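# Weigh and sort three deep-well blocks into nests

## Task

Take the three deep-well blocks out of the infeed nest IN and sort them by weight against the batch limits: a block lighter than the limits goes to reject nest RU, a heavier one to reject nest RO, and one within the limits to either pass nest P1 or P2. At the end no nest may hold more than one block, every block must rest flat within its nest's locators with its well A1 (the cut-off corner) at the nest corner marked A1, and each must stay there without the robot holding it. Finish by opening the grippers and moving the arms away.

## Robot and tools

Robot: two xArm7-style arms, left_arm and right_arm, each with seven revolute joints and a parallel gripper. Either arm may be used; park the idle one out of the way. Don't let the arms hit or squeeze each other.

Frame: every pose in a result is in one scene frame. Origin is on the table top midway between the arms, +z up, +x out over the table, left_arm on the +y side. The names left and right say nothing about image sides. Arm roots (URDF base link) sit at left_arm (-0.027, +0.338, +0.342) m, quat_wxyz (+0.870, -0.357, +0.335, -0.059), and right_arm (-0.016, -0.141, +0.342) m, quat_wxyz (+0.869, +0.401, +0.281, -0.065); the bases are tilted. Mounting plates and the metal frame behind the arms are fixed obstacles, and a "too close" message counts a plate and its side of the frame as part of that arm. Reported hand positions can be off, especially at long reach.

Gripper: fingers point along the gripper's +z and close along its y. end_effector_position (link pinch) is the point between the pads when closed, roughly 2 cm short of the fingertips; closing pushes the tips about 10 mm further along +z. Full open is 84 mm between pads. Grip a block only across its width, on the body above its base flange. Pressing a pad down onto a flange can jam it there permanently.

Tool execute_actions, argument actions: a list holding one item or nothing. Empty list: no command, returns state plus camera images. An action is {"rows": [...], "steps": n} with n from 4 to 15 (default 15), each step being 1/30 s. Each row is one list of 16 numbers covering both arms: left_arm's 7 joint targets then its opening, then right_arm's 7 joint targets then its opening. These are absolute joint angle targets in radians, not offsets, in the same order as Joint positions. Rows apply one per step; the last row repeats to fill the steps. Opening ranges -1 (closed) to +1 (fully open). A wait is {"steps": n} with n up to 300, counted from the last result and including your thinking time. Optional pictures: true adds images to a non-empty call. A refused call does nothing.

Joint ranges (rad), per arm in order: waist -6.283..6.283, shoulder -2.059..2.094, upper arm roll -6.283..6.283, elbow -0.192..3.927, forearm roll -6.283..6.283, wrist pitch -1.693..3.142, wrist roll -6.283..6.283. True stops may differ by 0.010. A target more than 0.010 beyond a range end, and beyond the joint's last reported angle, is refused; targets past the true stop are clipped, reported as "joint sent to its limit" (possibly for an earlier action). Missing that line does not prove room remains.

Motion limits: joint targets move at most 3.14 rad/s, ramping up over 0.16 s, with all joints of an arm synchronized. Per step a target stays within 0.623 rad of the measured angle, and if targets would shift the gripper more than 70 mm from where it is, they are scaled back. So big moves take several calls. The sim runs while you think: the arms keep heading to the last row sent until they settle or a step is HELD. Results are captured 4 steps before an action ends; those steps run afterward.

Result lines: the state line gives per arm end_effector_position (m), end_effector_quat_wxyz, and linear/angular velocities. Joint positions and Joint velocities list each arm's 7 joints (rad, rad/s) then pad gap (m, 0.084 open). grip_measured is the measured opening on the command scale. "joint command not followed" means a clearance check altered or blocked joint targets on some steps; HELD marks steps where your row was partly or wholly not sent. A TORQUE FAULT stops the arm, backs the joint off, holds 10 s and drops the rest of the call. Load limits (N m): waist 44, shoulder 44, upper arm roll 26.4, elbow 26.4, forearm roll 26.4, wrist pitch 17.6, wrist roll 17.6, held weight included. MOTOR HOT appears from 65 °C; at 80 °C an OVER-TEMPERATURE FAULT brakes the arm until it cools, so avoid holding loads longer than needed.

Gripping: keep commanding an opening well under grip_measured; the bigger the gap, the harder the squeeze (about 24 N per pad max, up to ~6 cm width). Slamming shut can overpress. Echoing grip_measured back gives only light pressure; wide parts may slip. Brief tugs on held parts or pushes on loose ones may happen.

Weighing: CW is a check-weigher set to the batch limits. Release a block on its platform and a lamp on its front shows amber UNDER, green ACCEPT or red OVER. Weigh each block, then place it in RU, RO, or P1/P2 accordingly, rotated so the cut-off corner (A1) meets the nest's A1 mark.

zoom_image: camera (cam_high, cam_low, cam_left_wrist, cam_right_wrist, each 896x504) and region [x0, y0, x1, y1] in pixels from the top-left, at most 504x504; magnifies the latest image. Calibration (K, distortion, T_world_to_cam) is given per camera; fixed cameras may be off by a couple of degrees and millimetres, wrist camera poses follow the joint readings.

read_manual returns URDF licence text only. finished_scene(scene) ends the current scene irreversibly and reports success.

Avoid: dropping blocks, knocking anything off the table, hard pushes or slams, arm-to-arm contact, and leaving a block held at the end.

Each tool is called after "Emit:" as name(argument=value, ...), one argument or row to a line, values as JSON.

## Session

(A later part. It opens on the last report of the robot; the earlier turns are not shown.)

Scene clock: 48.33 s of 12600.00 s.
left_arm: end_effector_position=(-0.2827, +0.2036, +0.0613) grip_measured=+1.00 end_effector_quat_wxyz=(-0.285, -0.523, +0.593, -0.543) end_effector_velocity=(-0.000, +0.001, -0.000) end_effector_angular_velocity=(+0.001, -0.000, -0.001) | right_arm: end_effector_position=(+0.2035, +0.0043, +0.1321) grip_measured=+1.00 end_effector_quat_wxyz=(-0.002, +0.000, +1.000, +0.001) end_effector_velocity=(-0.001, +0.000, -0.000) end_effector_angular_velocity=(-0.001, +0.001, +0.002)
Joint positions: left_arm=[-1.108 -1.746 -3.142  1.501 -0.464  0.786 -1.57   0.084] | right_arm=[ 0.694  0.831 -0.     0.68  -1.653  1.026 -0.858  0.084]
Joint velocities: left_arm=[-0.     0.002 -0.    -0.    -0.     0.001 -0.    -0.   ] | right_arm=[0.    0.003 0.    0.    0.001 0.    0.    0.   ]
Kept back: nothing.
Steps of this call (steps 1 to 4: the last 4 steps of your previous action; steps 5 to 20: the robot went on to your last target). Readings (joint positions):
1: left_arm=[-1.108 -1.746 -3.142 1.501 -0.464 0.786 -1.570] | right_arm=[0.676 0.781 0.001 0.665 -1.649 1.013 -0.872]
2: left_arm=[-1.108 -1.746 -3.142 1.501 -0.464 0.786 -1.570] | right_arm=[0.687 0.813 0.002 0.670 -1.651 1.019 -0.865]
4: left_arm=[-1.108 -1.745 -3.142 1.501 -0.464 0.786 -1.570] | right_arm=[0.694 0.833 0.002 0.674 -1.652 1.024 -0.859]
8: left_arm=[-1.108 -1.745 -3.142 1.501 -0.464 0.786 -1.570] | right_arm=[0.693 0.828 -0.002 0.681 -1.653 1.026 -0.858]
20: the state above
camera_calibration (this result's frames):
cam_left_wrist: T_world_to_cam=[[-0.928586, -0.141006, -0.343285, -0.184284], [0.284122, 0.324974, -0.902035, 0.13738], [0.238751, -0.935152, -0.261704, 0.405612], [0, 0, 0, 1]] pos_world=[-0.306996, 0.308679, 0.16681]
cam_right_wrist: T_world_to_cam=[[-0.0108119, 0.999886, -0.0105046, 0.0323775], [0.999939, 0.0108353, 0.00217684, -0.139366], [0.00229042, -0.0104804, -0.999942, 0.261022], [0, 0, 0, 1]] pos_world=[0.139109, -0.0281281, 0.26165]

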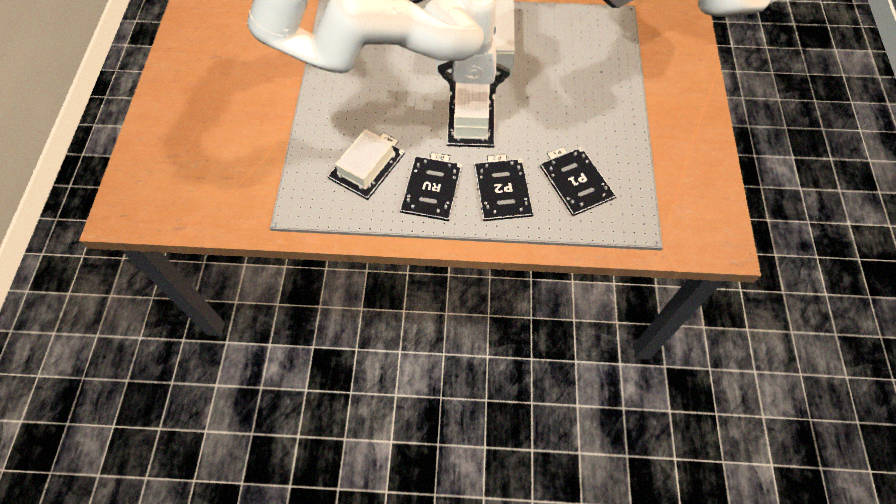

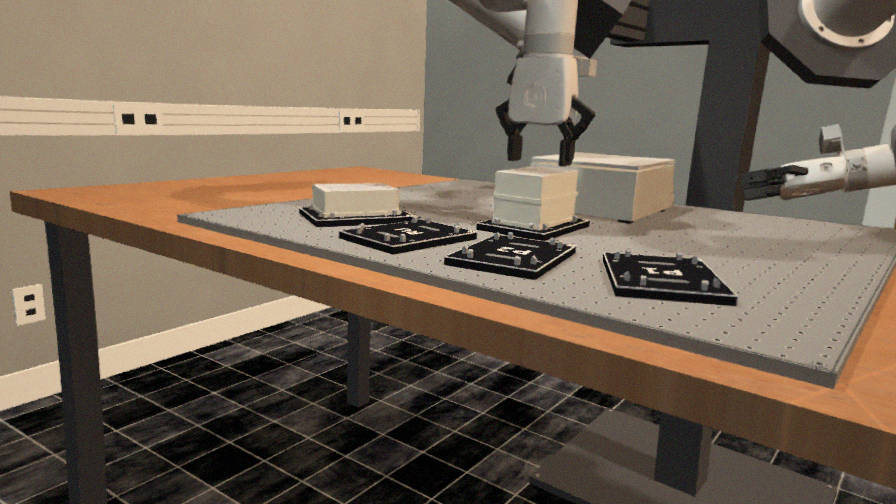

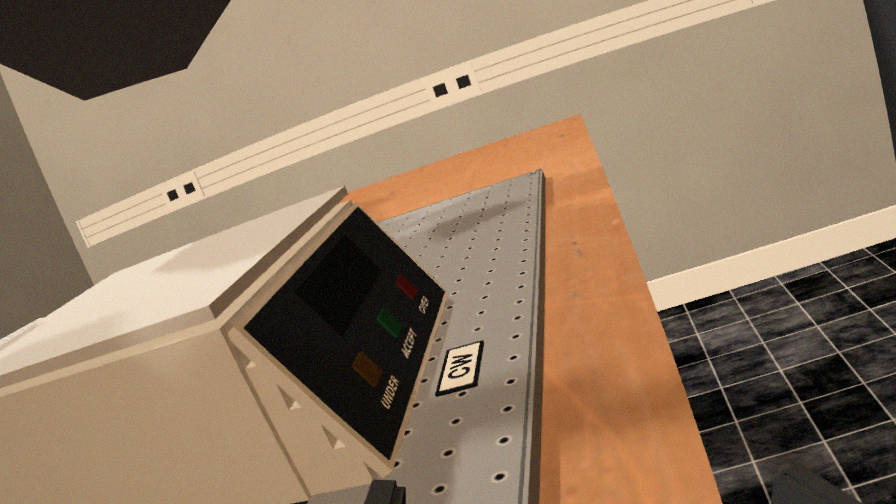

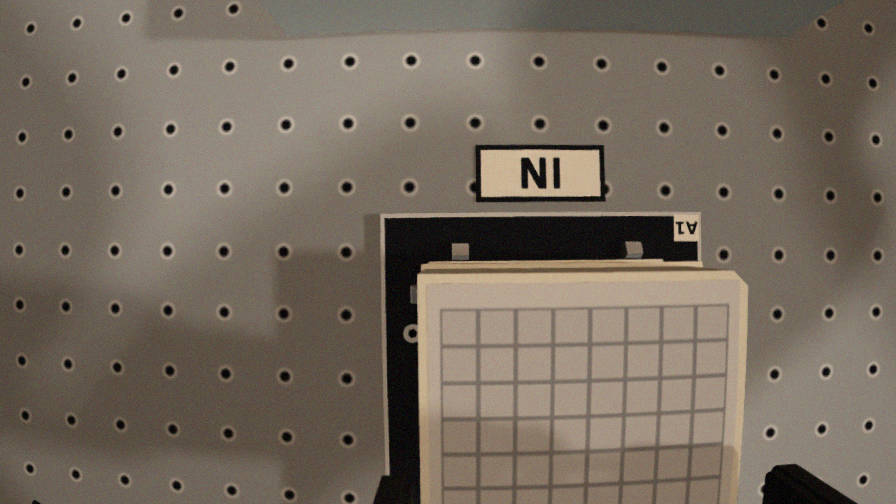

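Emit:
execute_actions(
  actions=[
    {"rows":[[-1.108,-1.7455,-3.1416,1.501,-0.464,0.786,-1.57,1,0.663,0.853,0,0.694,-1.687,1.032,-0.852,1],[-1.108,-1.7455,-3.1416,1.501,-0.464,0.786,-1.57,1,0.663,0.853,0,0.694,-1.687,1.032,-0.852,1],[-1.108,-1.7455,-3.1416,1.501,-0.464,0.786,-1.57,1,0.663,0.853,0,0.694,-1.687,1.032,-0.852,1],[-1.108,-1.7455,-3.1416,1.501,-0.464,0.786,-1.57,1,0.6325,0.8735,0,0.708,-1.721,1.0375,-0.8455,1],[-1.108,-1.7455,-3.1416,1.501,-0.464,0.786,-1.57,1,0.6325,0.8735,0,0.708,-1.721,1.0375,-0.8455,1],[-1.108,-1.7455,-3.1416,1.501,-0.464,0.786,-1.57,1,0.6325,0.8735,0,0.708,-1.721,1.0375,-0.8455,1],[-1.108,-1.7455,-3.1416,1.501,-0.464,0.786,-1.57,1,0.6025,0.8945,0,0.7235,-1.754,1.043,-0.839,1],[-1.108,-1.7455,-3.1416,1.501,-0.464,0.786,-1.57,1,0.6025,0.8945,0,0.7235,-1.754,1.043,-0.839,1],[-1.108,-1.7455,-3.1416,1.501,-0.464,0.786,-1.57,1,0.6025,0.8945,0,0.7235,-1.754,1.043,-0.839,1],[-1.108,-1.7455,-3.1416,1.501,-0.464,0.786,-1.57,1,0.5733,0.9156,0,0.7397,-1.787,1.049,-0.833,1]],"steps":15},
  ],
)

Emit:
execute_actions(
  actions=[
    {"steps":8},
  ],
  pictures=true,
)

Scene clock: 49.07 s of 12600.00 s.
left_arm: end_effector_position=(-0.2827, +0.2036, +0.0613) grip_measured=+1.00 end_effector_quat_wxyz=(-0.285, -0.523, +0.593, -0.543) end_effector_velocity=(-0.000, +0.001, -0.001) end_effector_angular_velocity=(+0.002, -0.000, -0.002) | right_arm: end_effector_position=(+0.2032, +0.0048, +0.0993) grip_measured=+1.00 end_effector_quat_wxyz=(-0.002, -0.001, +1.000, +0.001) end_effector_velocity=(+0.007, +0.031, -0.103) end_effector_angular_velocity=(+0.069, -0.040, +0.005)
Joint positions: left_arm=[-1.108 -1.746 -3.142  1.501 -0.464  0.786 -1.57   0.084] | right_arm=[ 0.596  0.899 -0.     0.727 -1.761  1.045 -0.838  0.084]
Joint velocities: left_arm=[-0.     0.001 -0.001  0.001  0.    -0.001 -0.     0.   ] | right_arm=[-0.343  0.251  0.045  0.2   -0.411  0.072  0.076  0.001]
Steps of this call (steps 1 to 11: the robot went on to your last target; steps 12 to 22: the first 11 steps of this action). Readings (joint positions):
12: left_arm=[-1.108 -1.746 -3.142 1.501 -0.464 0.786 -1.570] | right_arm=[0.693 0.832 0.000 0.680 -1.654 1.026 -0.858]
13: left_arm=[-1.108 -1.745 -3.142 1.501 -0.464 0.786 -1.570] | right_arm=[0.687 0.836 0.002 0.684 -1.663 1.028 -0.856]
15: left_arm=[-1.108 -1.745 -3.142 1.501 -0.464 0.786 -1.570] | right_arm=[0.667 0.850 0.000 0.693 -1.683 1.031 -0.853]
19: left_arm=[-1.108 -1.746 -3.142 1.501 -0.464 0.786 -1.570] | right_arm=[0.625 0.878 -0.001 0.711 -1.728 1.039 -0.844]
22: the state above

Scene clock: 49.33 s of 12600.00 s.
left_arm: end_effector_position=(-0.2827, +0.2036, +0.0613) grip_measured=+1.00 end_effector_quat_wxyz=(-0.285, -0.523, +0.593, -0.543) end_effector_velocity=(+0.000, -0.001, +0.001) end_effector_angular_velocity=(-0.002, +0.000, +0.002) | right_arm: end_effector_position=(+0.2033, +0.0058, +0.0920) grip_measured=+1.00 end_effector_quat_wxyz=(-0.001, -0.000, +1.000, +0.002) end_effector_velocity=(+0.001, +0.001, +0.001) end_effector_angular_velocity=(+0.003, -0.002, +0.000)
Joint positions: left_arm=[-1.108 -1.746 -3.142  1.501 -0.464  0.786 -1.57   0.084] | right_arm=[ 0.574  0.915  0.     0.739 -1.787  1.049 -0.833  0.084]
Joint velocities: left_arm=[-0.    -0.001  0.001 -0.001  0.     0.001  0.     0.   ] | right_arm=[ 0.001 -0.002  0.002  0.    -0.    -0.     0.     0.   ]
Kept back: nothing.
Steps of this call (steps 1 to 4: the last 4 steps of your previous action; steps 5 to 8: the robot went on to your last target). Readings (joint positions):
1: left_arm=[-1.108 -1.746 -3.142 1.501 -0.464 0.786 -1.570] | right_arm=[0.585 0.907 0.000 0.733 -1.774 1.047 -0.835]
2: left_arm=[-1.108 -1.745 -3.142 1.501 -0.464 0.786 -1.570] | right_arm=[0.578 0.913 -0.001 0.737 -1.781 1.048 -0.834]
4: left_arm=[-1.108 -1.745 -3.142 1.501 -0.464 0.786 -1.570] | right_arm=[0.573 0.916 -0.002 0.739 -1.786 1.049 -0.833]
8: the state above
camera_calibration (this result's frames):
cam_left_wrist: T_world_to_cam=[[-0.928586, -0.141006, -0.343285, -0.184284], [0.284122, 0.324974, -0.902035, 0.13738], [0.238751, -0.935152, -0.261704, 0.405612], [0, 0, 0, 1]] pos_world=[-0.306996, 0.308679, 0.16681]
cam_right_wrist: T_world_to_cam=[[-0.012274, 0.999887, -0.00869311, 0.0305498], [0.999917, 0.0123072, 0.00377862, -0.139229], [0.00388518, -0.00864601, -0.999955, 0.220599], [0, 0, 0, 1]] pos_world=[0.138735, -0.0269255, 0.221381]

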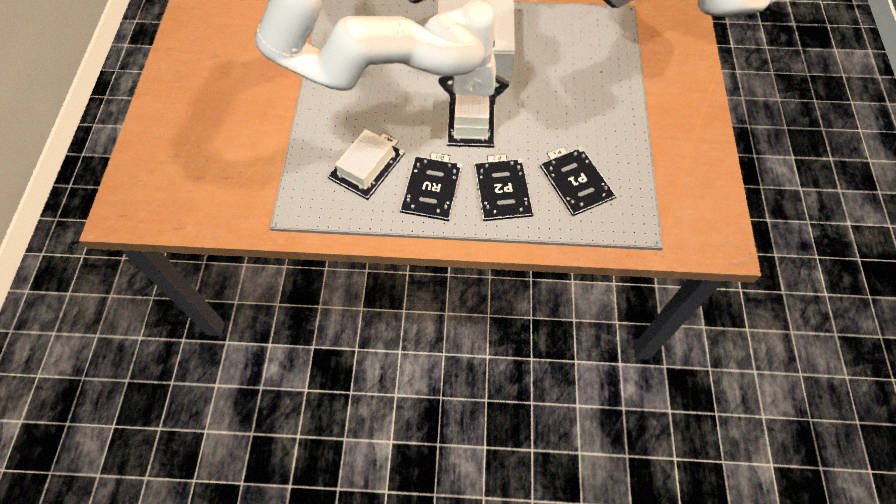

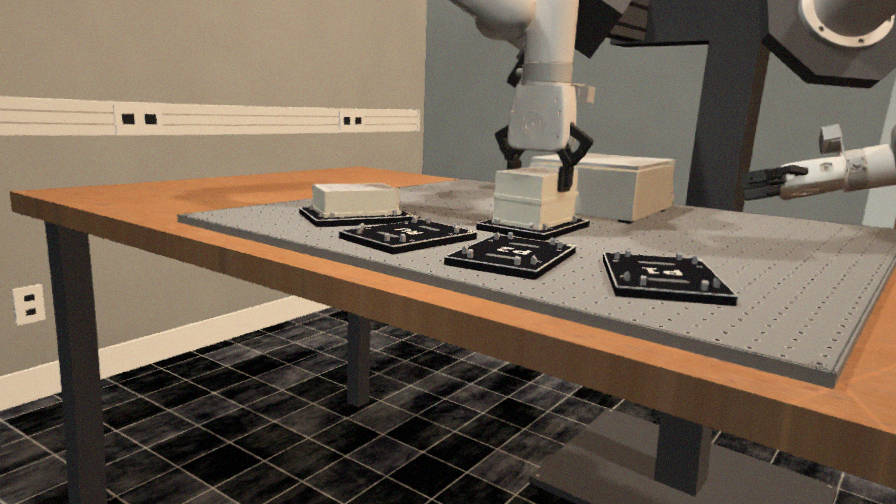

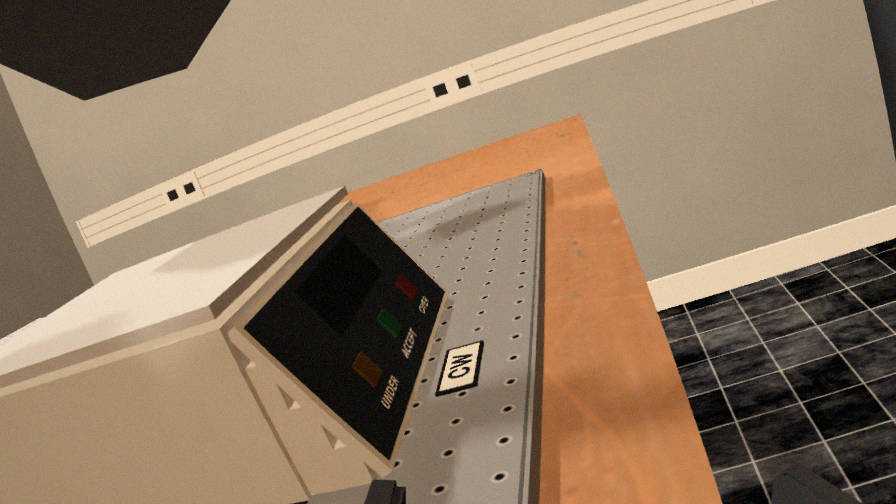

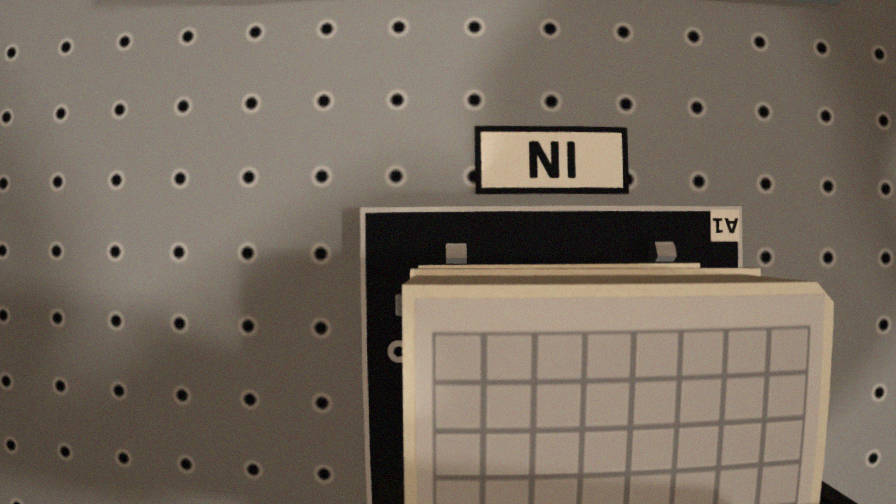

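Matches the first grasp (pitch 40 mm; seat z=.052).

Emit:
execute_actions(
  actions=[
    {"rows":[[-1.108,-1.7455,-3.1416,1.501,-0.464,0.786,-1.57,1,0.5733,0.9156,0,0.7397,-1.787,1.049,-0.833,0.6],[-1.108,-1.7455,-3.1416,1.501,-0.464,0.786,-1.57,1,0.5733,0.9156,0,0.7397,-1.787,1.049,-0.833,0.2]],"steps":8},
  ],
)

Emit:
execute_actions(
  actions=[
    {"rows":[[-1.108,-1.7455,-3.1416,1.501,-0.464,0.786,-1.57,1,0.6325,0.8735,0,0.708,-1.721,1.0375,-0.8455,0.2],[-1.108,-1.7455,-3.1416,1.501,-0.464,0.786,-1.57,1,0.6325,0.8735,0,0.708,-1.721,1.0375,-0.8455,0.2],[-1.108,-1.7455,-3.1416,1.501,-0.464,0.786,-1.57,1,0.6325,0.8735,0,0.708,-1.721,1.0375,-0.8455,0.2],[-1.108,-1.7455,-3.1416,1.501,-0.464,0.786,-1.57,1,0.6325,0.8735,0,0.708,-1.721,1.0375,-0.8455,0.2],[-1.108,-1.7455,-3.1416,1.501,-0.464,0.786,-1.57,1,0.6325,0.8735,0,0.708,-1.721,1.0375,-0.8455,0.2],[-1.108,-1.7455,-3.1416,1.501,-0.464,0.786,-1.57,1,0.8786,0.7206,0,0.623,-1.4378,1.0076,0,0.2]],"steps":15},
  ],
)

Emit:
execute_actions(
  actions=[
    {"steps":12},
  ],
)

Emit:
execute_actions(
  actions=[
    {"rows":[[-1.108,-1.7455,-3.1416,1.501,-0.464,0.786,-1.57,1,1.204,1.213,0,0.734,-1.409,0.836,1.163,0.2]],"steps":15},
  ],
)

Emit:
execute_actions(
  actions=[
    {"steps":18},
  ],
)

Emit:
execute_actions(
  actions=[
    {"rows":[[-1.108,-1.7455,-3.1416,1.501,-0.464,0.786,-1.57,1,1.17,1.258,0,0.755,-1.452,0.859,1.163,0.2],[-1.108,-1.7455,-3.1416,1.501,-0.464,0.786,-1.57,1,1.17,1.258,0,0.755,-1.452,0.859,1.163,0.2],[-1.108,-1.7455,-3.1416,1.501,-0.464,0.786,-1.57,1,1.17,1.258,0,0.755,-1.452,0.859,1.163,0.2],[-1.108,-1.7455,-3.1416,1.501,-0.464,0.786,-1.57,1,1.17,1.258,0,0.755,-1.452,0.859,1.163,0.2],[-1.108,-1.7455,-3.1416,1.501,-0.464,0.786,-1.57,1,1.145,1.29,0,0.77,-1.482,0.875,1.163,0.2],[-1.108,-1.7455,-3.1416,1.501,-0.464,0.786,-1.57,1,1.145,1.29,0,0.77,-1.482,0.875,1.163,0.2],[-1.108,-1.7455,-3.1416,1.501,-0.464,0.786,-1.57,1,1.145,1.29,0,0.77,-1.482,0.875,1.163,0.2],[-1.108,-1.7455,-3.1416,1.501,-0.464,0.786,-1.57,1,1.145,1.29,0,0.77,-1.482,0.875,1.163,0.2],[-1.108,-1.7455,-3.1416,1.501,-0.464,0.786,-1.57,1,1.135,1.303,0,0.776,-1.4945,0.881,1.163,0.2],[-1.108,-1.7455,-3.1416,1.501,-0.464,0.786,-1.57,1,1.135,1.303,0,0.776,-1.4945,0.881,1.163,0.2],[-1.108,-1.7455,-3.1416,1.501,-0.464,0.786,-1.57,1,1.135,1.303,0,0.776,-1.4945,0.881,1.163,0.2],[-1.108,-1.7455,-3.1416,1.501,-0.464,0.786,-1.57,1,1.13,1.309,0,0.779,-1.5,0.8845,1.163,0.2]],"steps":15},
  ],
)

Emit:
execute_actions(
  actions=[
    {"steps":10},
  ],
)

Emit:
execute_actions(
  actions=[
    {"rows":[[-1.108,-1.7455,-3.1416,1.501,-0.464,0.786,-1.57,1,1.13,1.309,0,0.779,-1.5,0.8845,1.163,1]],"steps":15},
  ],
)

Emit:
execute_actions(
  actions=[
    {"steps":45},
  ],
  pictures=true,
)

Scene clock: 50.37 s of 12600.00 s.
left_arm: end_effector_position=(-0.2827, +0.2036, +0.0613) grip_measured=+1.00 end_effector_quat_wxyz=(-0.285, -0.523, +0.593, -0.543) end_effector_velocity=(-0.000, +0.000, -0.000) end_effector_angular_velocity=(+0.000, -0.000, +0.000) | right_arm: end_effector_position=(+0.2033, +0.0057, +0.0918) grip_measured=+0.96 end_effector_quat_wxyz=(-0.001, -0.000, +1.000, +0.002) end_effector_velocity=(-0.000, +0.001, +0.000) end_effector_angular_velocity=(+0.002, -0.001, +0.003)
Joint positions: left_arm=[-1.108 -1.746 -3.142  1.501 -0.464  0.786 -1.57   0.084] | right_arm=[ 0.573  0.915  0.     0.739 -1.787  1.049 -0.833  0.083]
Joint velocities: left_arm=[ 0.    -0.    -0.     0.001 -0.     0.001 -0.    -0.   ] | right_arm=[ 0.001  0.001 -0.     0.    -0.002 -0.001 -0.001 -0.   ]
Steps of this call (steps 1 to 27: the robot went on to your last target; steps 28 to 31: the first 4 steps of this action). Readings (joint positions):
28: left_arm=[-1.108 -1.745 -3.142 1.501 -0.464 0.786 -1.570] | right_arm=[0.573 0.915 0.000 0.740 -1.787 1.049 -0.833]
29: left_arm=[-1.108 -1.746 -3.142 1.501 -0.464 0.786 -1.570] | right_arm=[0.573 0.915 0.000 0.739 -1.787 1.049 -0.833]
31: the state above

Scene clock: 50.87 s of 12600.00 s.
left_arm: end_effector_position=(-0.2827, +0.2036, +0.0613) grip_measured=+1.00 end_effector_quat_wxyz=(-0.285, -0.523, +0.593, -0.543) end_effector_velocity=(+0.001, -0.001, +0.001) end_effector_angular_velocity=(-0.002, -0.000, +0.003) | right_arm: end_effector_position=(+0.2049, +0.0028, +0.1386) grip_measured=+0.96 end_effector_quat_wxyz=(-0.001, +0.134, +0.991, -0.005) end_effector_velocity=(+0.022, +0.037, +0.340) end_effector_angular_velocity=(+0.044, -0.092, -3.059)
Joint positions: left_arm=[-1.108 -1.746 -3.142  1.501 -0.464  0.786 -1.57   0.084] | right_arm=[ 0.721  0.818 -0.004  0.676 -1.615  1.027 -0.605  0.083]
Joint velocities: left_arm=[ 0.    -0.001  0.    -0.001 -0.     0.002 -0.     0.   ] | right_arm=[ 1.006 -0.629  0.054 -0.328  1.118 -0.122  2.761  0.   ]
Steps of this call (steps 1 to 4: the last 4 steps of your previous action; steps 5 to 15: the first 11 steps of this action). Readings (joint positions):
5: left_arm=[-1.108 -1.746 -3.142 1.501 -0.464 0.786 -1.570] | right_arm=[0.574 0.915 0.000 0.739 -1.786 1.049 -0.833]
6: left_arm=[-1.108 -1.746 -3.142 1.501 -0.464 0.786 -1.570] | right_arm=[0.581 0.910 -0.002 0.735 -1.776 1.047 -0.835]
8: left_arm=[-1.108 -1.745 -3.142 1.501 -0.464 0.786 -1.570] | right_arm=[0.616 0.885 -0.003 0.716 -1.737 1.041 -0.842]
12: left_arm=[-1.108 -1.746 -3.142 1.501 -0.464 0.786 -1.570] | right_arm=[0.647 0.865 -0.000 0.703 -1.704 1.036 -0.806]
15: the state above

Scene clock: 51.27 s of 12600.00 s.
left_arm: end_effector_position=(-0.2827, +0.2036, +0.0613) grip_measured=+1.00 end_effector_quat_wxyz=(-0.285, -0.523, +0.593, -0.543) end_effector_velocity=(+0.000, -0.000, +0.000) end_effector_angular_velocity=(-0.000, +0.000, +0.000) | right_arm: end_effector_position=(+0.2021, +0.0049, +0.1891) grip_measured=+0.96 end_effector_quat_wxyz=(-0.000, +0.444, +0.896, -0.001) end_effector_velocity=(-0.001, -0.003, -0.003) end_effector_angular_velocity=(-0.009, +0.007, -0.020)
Joint positions: left_arm=[-1.108 -1.746 -3.142  1.501 -0.464  0.786 -1.57   0.084] | right_arm=[ 0.877  0.721 -0.002  0.623 -1.439  1.008 -0.002  0.083]
Joint velocities: left_arm=[ 0.    -0.     0.    -0.    -0.    -0.001 -0.     0.   ] | right_arm=[-0.005  0.002 -0.004 -0.     0.003  0.     0.016 -0.   ]
Kept back: nothing.
Steps of this call (steps 1 to 4: the last 4 steps of your previous action; steps 5 to 12: the robot went on to your last target). Readings (joint positions):
1: left_arm=[-1.108 -1.745 -3.142 1.501 -0.464 0.786 -1.570] | right_arm=[0.755 0.797 -0.002 0.665 -1.579 1.023 -0.508]
2: left_arm=[-1.108 -1.746 -3.142 1.501 -0.464 0.786 -1.570] | right_arm=[0.786 0.778 0.002 0.656 -1.546 1.019 -0.407]
4: left_arm=[-1.108 -1.746 -3.142 1.501 -0.464 0.786 -1.570] | right_arm=[0.835 0.748 0.004 0.640 -1.491 1.013 -0.212]
8: left_arm=[-1.108 -1.745 -3.142 1.501 -0.464 0.786 -1.570] | right_arm=[0.877 0.722 0.002 0.624 -1.441 1.008 -0.017]
12: the state above

Scene clock: 51.63 s of 12600.00 s.
left_arm: end_effector_position=(-0.2827, +0.2036, +0.0613) grip_measured=+1.00 end_effector_quat_wxyz=(-0.285, -0.523, +0.593, -0.543) end_effector_velocity=(+0.000, +0.000, -0.001) end_effector_angular_velocity=(+0.001, -0.000, -0.001) | right_arm: end_effector_position=(+0.0795, +0.0488, +0.1812) grip_measured=+0.96 end_effector_quat_wxyz=(-0.013, +0.562, +0.827, +0.009) end_effector_velocity=(-0.374, +0.028, -0.073) end_effector_angular_velocity=(-0.057, +0.069, -1.982)
Joint positions: left_arm=[-1.108 -1.746 -3.142  1.501 -0.464  0.786 -1.57   0.084] | right_arm=[ 1.109  1.07   0.     0.701 -1.418  0.886  0.603  0.083]
Joint velocities: left_arm=[ 0.    -0.    -0.001  0.    -0.    -0.001 -0.     0.   ] | right_arm=[ 0.69   1.043  0.005  0.227  0.062 -0.356  2.95  -0.   ]
Steps of this call (steps 1 to 11: the first 11 steps of this action). Readings (joint positions):
1: left_arm=[-1.108 -1.746 -3.142 1.501 -0.464 0.786 -1.570] | right_arm=[0.878 0.722 -0.002 0.623 -1.438 1.008 0.000]
2: left_arm=[-1.108 -1.745 -3.142 1.501 -0.464 0.786 -1.570] | right_arm=[0.882 0.728 -0.003 0.625 -1.438 1.005 0.011]
4: left_arm=[-1.108 -1.746 -3.142 1.501 -0.464 0.786 -1.570] | right_arm=[0.918 0.782 -0.006 0.642 -1.435 0.986 0.085]
8: left_arm=[-1.108 -1.746 -3.142 1.501 -0.464 0.786 -1.570] | right_arm=[1.034 0.957 0.002 0.676 -1.424 0.925 0.342]
11: the state above

Scene clock: 52.23 s of 12600.00 s.
left_arm: end_effector_position=(-0.2827, +0.2036, +0.0613) grip_measured=+1.00 end_effector_quat_wxyz=(-0.285, -0.523, +0.593, -0.543) end_effector_velocity=(+0.001, -0.000, +0.000) end_effector_angular_velocity=(-0.001, -0.000, +0.002) | right_arm: end_effector_position=(+0.0304, +0.0482, +0.1684) grip_measured=+0.96 end_effector_quat_wxyz=(-0.011, +0.726, +0.687, +0.003) end_effector_velocity=(-0.002, -0.001, -0.001) end_effector_angular_velocity=(-0.003, +0.001, +0.003)
Joint positions: left_arm=[-1.108 -1.746 -3.142  1.501 -0.464  0.786 -1.57   0.084] | right_arm=[ 1.204  1.212 -0.     0.734 -1.409  0.836  1.163  0.083]
Joint velocities: left_arm=[ 0.    -0.     0.    -0.001 -0.     0.002 -0.    -0.   ] | right_arm=[ 0.002  0.005  0.001 -0.001  0.001 -0.001  0.003  0.   ]
Kept back: nothing.
Steps of this call (steps 1 to 4: the last 4 steps of your previous action; steps 5 to 18: the robot went on to your last target). Readings (joint positions):
1: left_arm=[-1.108 -1.746 -3.142 1.501 -0.464 0.786 -1.570] | right_arm=[1.130 1.103 0.001 0.708 -1.416 0.875 0.704]
2: left_arm=[-1.108 -1.745 -3.142 1.501 -0.464 0.786 -1.570] | right_arm=[1.149 1.132 0.001 0.714 -1.414 0.865 0.807]
4: left_arm=[-1.108 -1.745 -3.142 1.501 -0.464 0.786 -1.570] | right_arm=[1.179 1.177 0.001 0.724 -1.411 0.849 0.992]
8: left_arm=[-1.108 -1.746 -3.142 1.501 -0.464 0.786 -1.570] | right_arm=[1.203 1.212 0.000 0.732 -1.409 0.837 1.151]
18: the state above

Scene clock: 52.60 s of 12600.00 s.
left_arm: end_effector_position=(-0.2827, +0.2036, +0.0613) grip_measured=+1.00 end_effector_quat_wxyz=(-0.285, -0.523, +0.593, -0.543) end_effector_velocity=(-0.000, -0.000, +0.001) end_effector_angular_velocity=(-0.001, +0.001, +0.000) | right_arm: end_effector_position=(+0.0221, +0.0445, +0.1414) grip_measured=+0.96 end_effector_quat_wxyz=(-0.000, +0.708, +0.707, -0.000) end_effector_velocity=(-0.012, +0.001, -0.029) end_effector_angular_velocity=(-0.010, -0.002, +0.057)
Joint positions: left_arm=[-1.108 -1.746 -3.142  1.501 -0.464  0.786 -1.57   0.084] | right_arm=[ 1.138  1.299 -0.     0.774 -1.49   0.879  1.163  0.083]
Joint velocities: left_arm=[ 0.    -0.     0.001 -0.001 -0.    -0.     0.    -0.   ] | right_arm=[-0.077  0.103  0.003  0.056 -0.095  0.043  0.002 -0.   ]
Steps of this call (steps 1 to 11: the first 11 steps of this action). Readings (joint positions):
1: left_arm=[-1.108 -1.746 -3.142 1.501 -0.464 0.786 -1.570] | right_arm=[1.203 1.213 -0.000 0.734 -1.410 0.837 1.163]
2: left_arm=[-1.108 -1.746 -3.142 1.501 -0.464 0.786 -1.570] | right_arm=[1.197 1.221 0.001 0.739 -1.419 0.842 1.163]
4: left_arm=[-1.108 -1.746 -3.142 1.501 -0.464 0.786 -1.570] | right_arm=[1.176 1.249 0.000 0.752 -1.444 0.854 1.163]
8: left_arm=[-1.108 -1.746 -3.142 1.501 -0.464 0.786 -1.570] | right_arm=[1.148 1.286 -0.001 0.767 -1.477 0.872 1.163]
11: the state above

Scene clock: 52.93 s of 12600.00 s.
left_arm: end_effector_position=(-0.2827, +0.2036, +0.0613) grip_measured=+1.00 end_effector_quat_wxyz=(-0.285, -0.523, +0.593, -0.543) end_effector_velocity=(+0.000, +0.000, -0.001) end_effector_angular_velocity=(+0.001, -0.001, -0.000) | right_arm: end_effector_position=(+0.0211, +0.0449, +0.1389) grip_measured=+0.96 end_effector_quat_wxyz=(-0.000, +0.706, +0.709, -0.000) end_effector_velocity=(+0.000, -0.000, -0.001) end_effector_angular_velocity=(-0.002, -0.001, +0.000)
Joint positions: left_arm=[-1.108 -1.746 -3.142  1.501 -0.464  0.786 -1.57   0.084] | right_arm=[ 1.13   1.308  0.001  0.779 -1.5    0.884  1.163  0.083]
Joint velocities: left_arm=[ 0.    -0.    -0.001  0.001  0.    -0.     0.    -0.   ] | right_arm=[ 0.001  0.001 -0.002  0.001  0.     0.    -0.     0.   ]
Kept back: nothing.
Steps of this call (steps 1 to 4: the last 4 steps of your previous action; steps 5 to 10: the robot went on to your last target). Readings (joint positions):
1: left_arm=[-1.108 -1.746 -3.142 1.501 -0.464 0.786 -1.570] | right_arm=[1.136 1.302 -0.000 0.775 -1.493 0.880 1.163]
2: left_arm=[-1.108 -1.745 -3.142 1.501 -0.464 0.786 -1.570] | right_arm=[1.134 1.305 0.000 0.777 -1.496 0.882 1.163]
4: left_arm=[-1.108 -1.745 -3.142 1.501 -0.464 0.786 -1.570] | right_arm=[1.131 1.308 0.001 0.779 -1.499 0.884 1.163]
8: left_arm=[-1.108 -1.746 -3.142 1.501 -0.464 0.786 -1.570] | right_arm=[1.130 1.308 0.001 0.779 -1.500 0.884 1.163]
10: the state above

Scene clock: 53.30 s of 12600.00 s.
left_arm: end_effector_position=(-0.2827, +0.2036, +0.0613) grip_measured=+1.00 end_effector_quat_wxyz=(-0.285, -0.523, +0.593, -0.543) end_effector_velocity=(+0.000, +0.000, -0.000) end_effector_angular_velocity=(+0.000, -0.000, +0.000) | right_arm: end_effector_position=(+0.0213, +0.0443, +0.1383) grip_measured=+1.00 end_effector_quat_wxyz=(+0.001, +0.706, +0.709, -0.001) end_effector_velocity=(-0.001, +0.001, +0.002) end_effector_angular_velocity=(+0.004, +0.002, +0.003)
Joint positions: left_arm=[-1.108 -1.746 -3.142  1.501 -0.464  0.786 -1.57   0.084] | right_arm=[ 1.13   1.309 -0.     0.779 -1.5    0.885  1.163  0.084]
Joint velocities: left_arm=[-0. -0. -0.  0.  0.  0.  0. -0.] | right_arm=[ 0.    -0.001  0.004  0.     0.    -0.001 -0.001  0.   ]
Steps of this call (steps 1 to 11: the first 11 steps of this action). Readings (joint positions):
1: left_arm=[-1.108 -1.746 -3.142 1.501 -0.464 0.786 -1.570] | right_arm=[1.130 1.308 0.001 0.779 -1.500 0.884 1.163]
2: left_arm=[-1.108 -1.746 -3.142 1.501 -0.464 0.786 -1.570] | right_arm=[1.130 1.308 0.001 0.779 -1.500 0.884 1.163]
4: left_arm=[-1.108 -1.746 -3.142 1.501 -0.464 0.786 -1.570] | right_arm=[1.130 1.309 -0.000 0.779 -1.500 0.885 1.163]
8: left_arm=[-1.108 -1.746 -3.142 1.501 -0.464 0.786 -1.570] | right_arm=[1.130 1.309 -0.001 0.779 -1.500 0.885 1.163]
11: the state above

Scene clock: 54.80 s of 12600.00 s.
left_arm: end_effector_position=(-0.2827, +0.2036, +0.0613) grip_measured=+1.00 end_effector_quat_wxyz=(-0.285, -0.523, +0.593, -0.543) end_effector_velocity=(-0.001, +0.001, +0.000) end_effector_angular_velocity=(+0.001, +0.001, -0.002) | right_arm: end_effector_position=(+0.0212, +0.0444, +0.1384) grip_measured=+1.00 end_effector_quat_wxyz=(+0.001, +0.706, +0.709, -0.000) end_effector_velocity=(+0.000, -0.000, -0.000) end_effector_angular_velocity=(-0.001, -0.001, +0.000)
Joint positions: left_arm=[-1.108 -1.746 -3.142  1.501 -0.464  0.786 -1.57   0.084] | right_arm=[ 1.13   1.309 -0.     0.779 -1.5    0.885  1.163  0.084]
Joint velocities: left_arm=[-0.     0.001  0.001  0.001 -0.    -0.001 -0.    -0.   ] | right_arm=[ 0.001  0.    -0.001  0.     0.001 -0.    -0.    -0.   ]
Kept back: nothing.
Steps of this call (steps 1 to 4: the last 4 steps of your previous action; steps 5 to 15: the robot went on to your last target; steps 16 to 45: nothing new was sent). Readings (joint positions):
1: left_arm=[-1.108 -1.746 -3.142 1.501 -0.464 0.786 -1.570] | right_arm=[1.130 1.309 -0.000 0.779 -1.500 0.885 1.163]
2: left_arm=[-1.108 -1.745 -3.142 1.501 -0.464 0.786 -1.570] | right_arm=[1.130 1.309 -0.000 0.779 -1.500 0.885 1.163]
4: left_arm=[-1.108 -1.746 -3.142 1.501 -0.464 0.786 -1.570] | right_arm=[1.130 1.309 -0.000 0.779 -1.500 0.885 1.163]
8: left_arm=[-1.108 -1.745 -3.142 1.501 -0.464 0.786 -1.570] | right_arm=[1.130 1.309 -0.000 0.779 -1.500 0.885 1.163]
45: the state above
All arms were judged still, so your last target was given up. Only a new action makes them travel on or press farther. Fingers that are still opening or closing keep moving.
camera_calibration (this result's frames):
cam_left_wrist: T_world_to_cam=[[-0.928586, -0.141006, -0.343285, -0.184284], [0.284122, 0.324974, -0.902035, 0.13738], [0.238751, -0.935152, -0.261704, 0.405612], [0, 0, 0, 1]] pos_world=[-0.306996, 0.308679, 0.16681]
cam_right_wrist: T_world_to_cam=[[0.999806, 0.0156117, -0.0120415, 0.0127994], [0.0156974, -0.999852, 0.00705626, 0.107545], [-0.0119295, -0.00724391, -0.999903, 0.268299], [0, 0, 0, 1]] pos_world=[-0.0112844, 0.109273, 0.267668]

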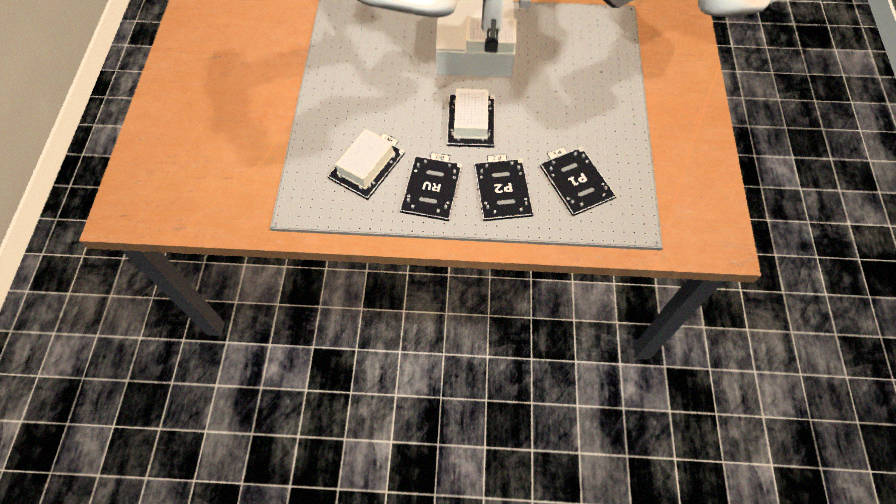

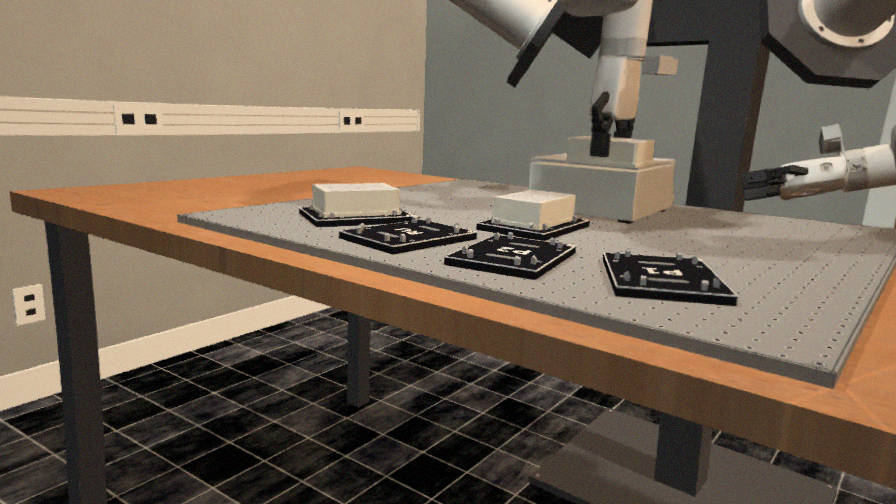

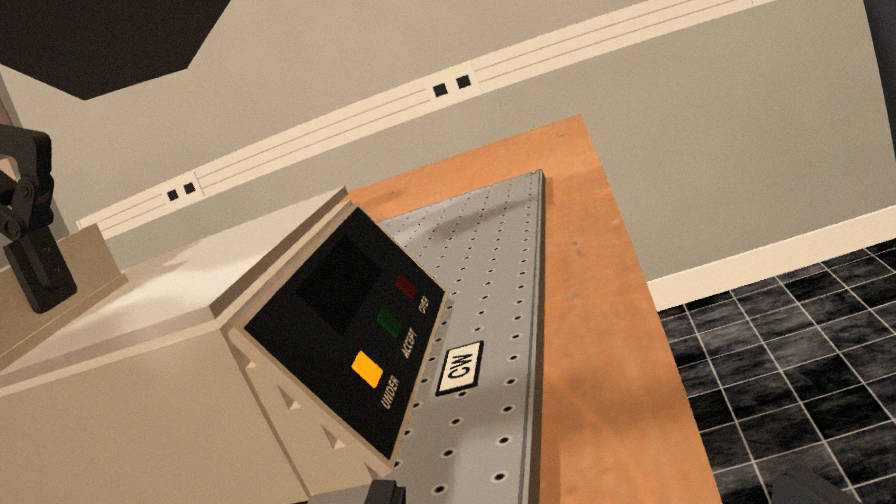

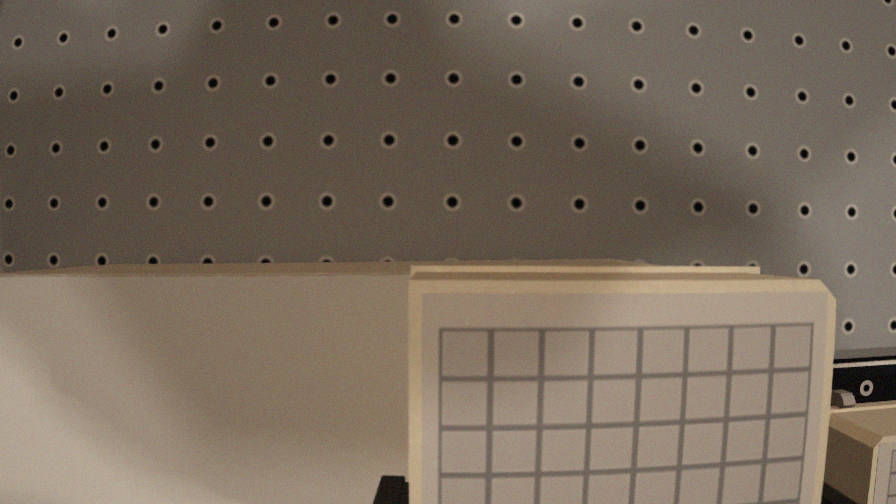

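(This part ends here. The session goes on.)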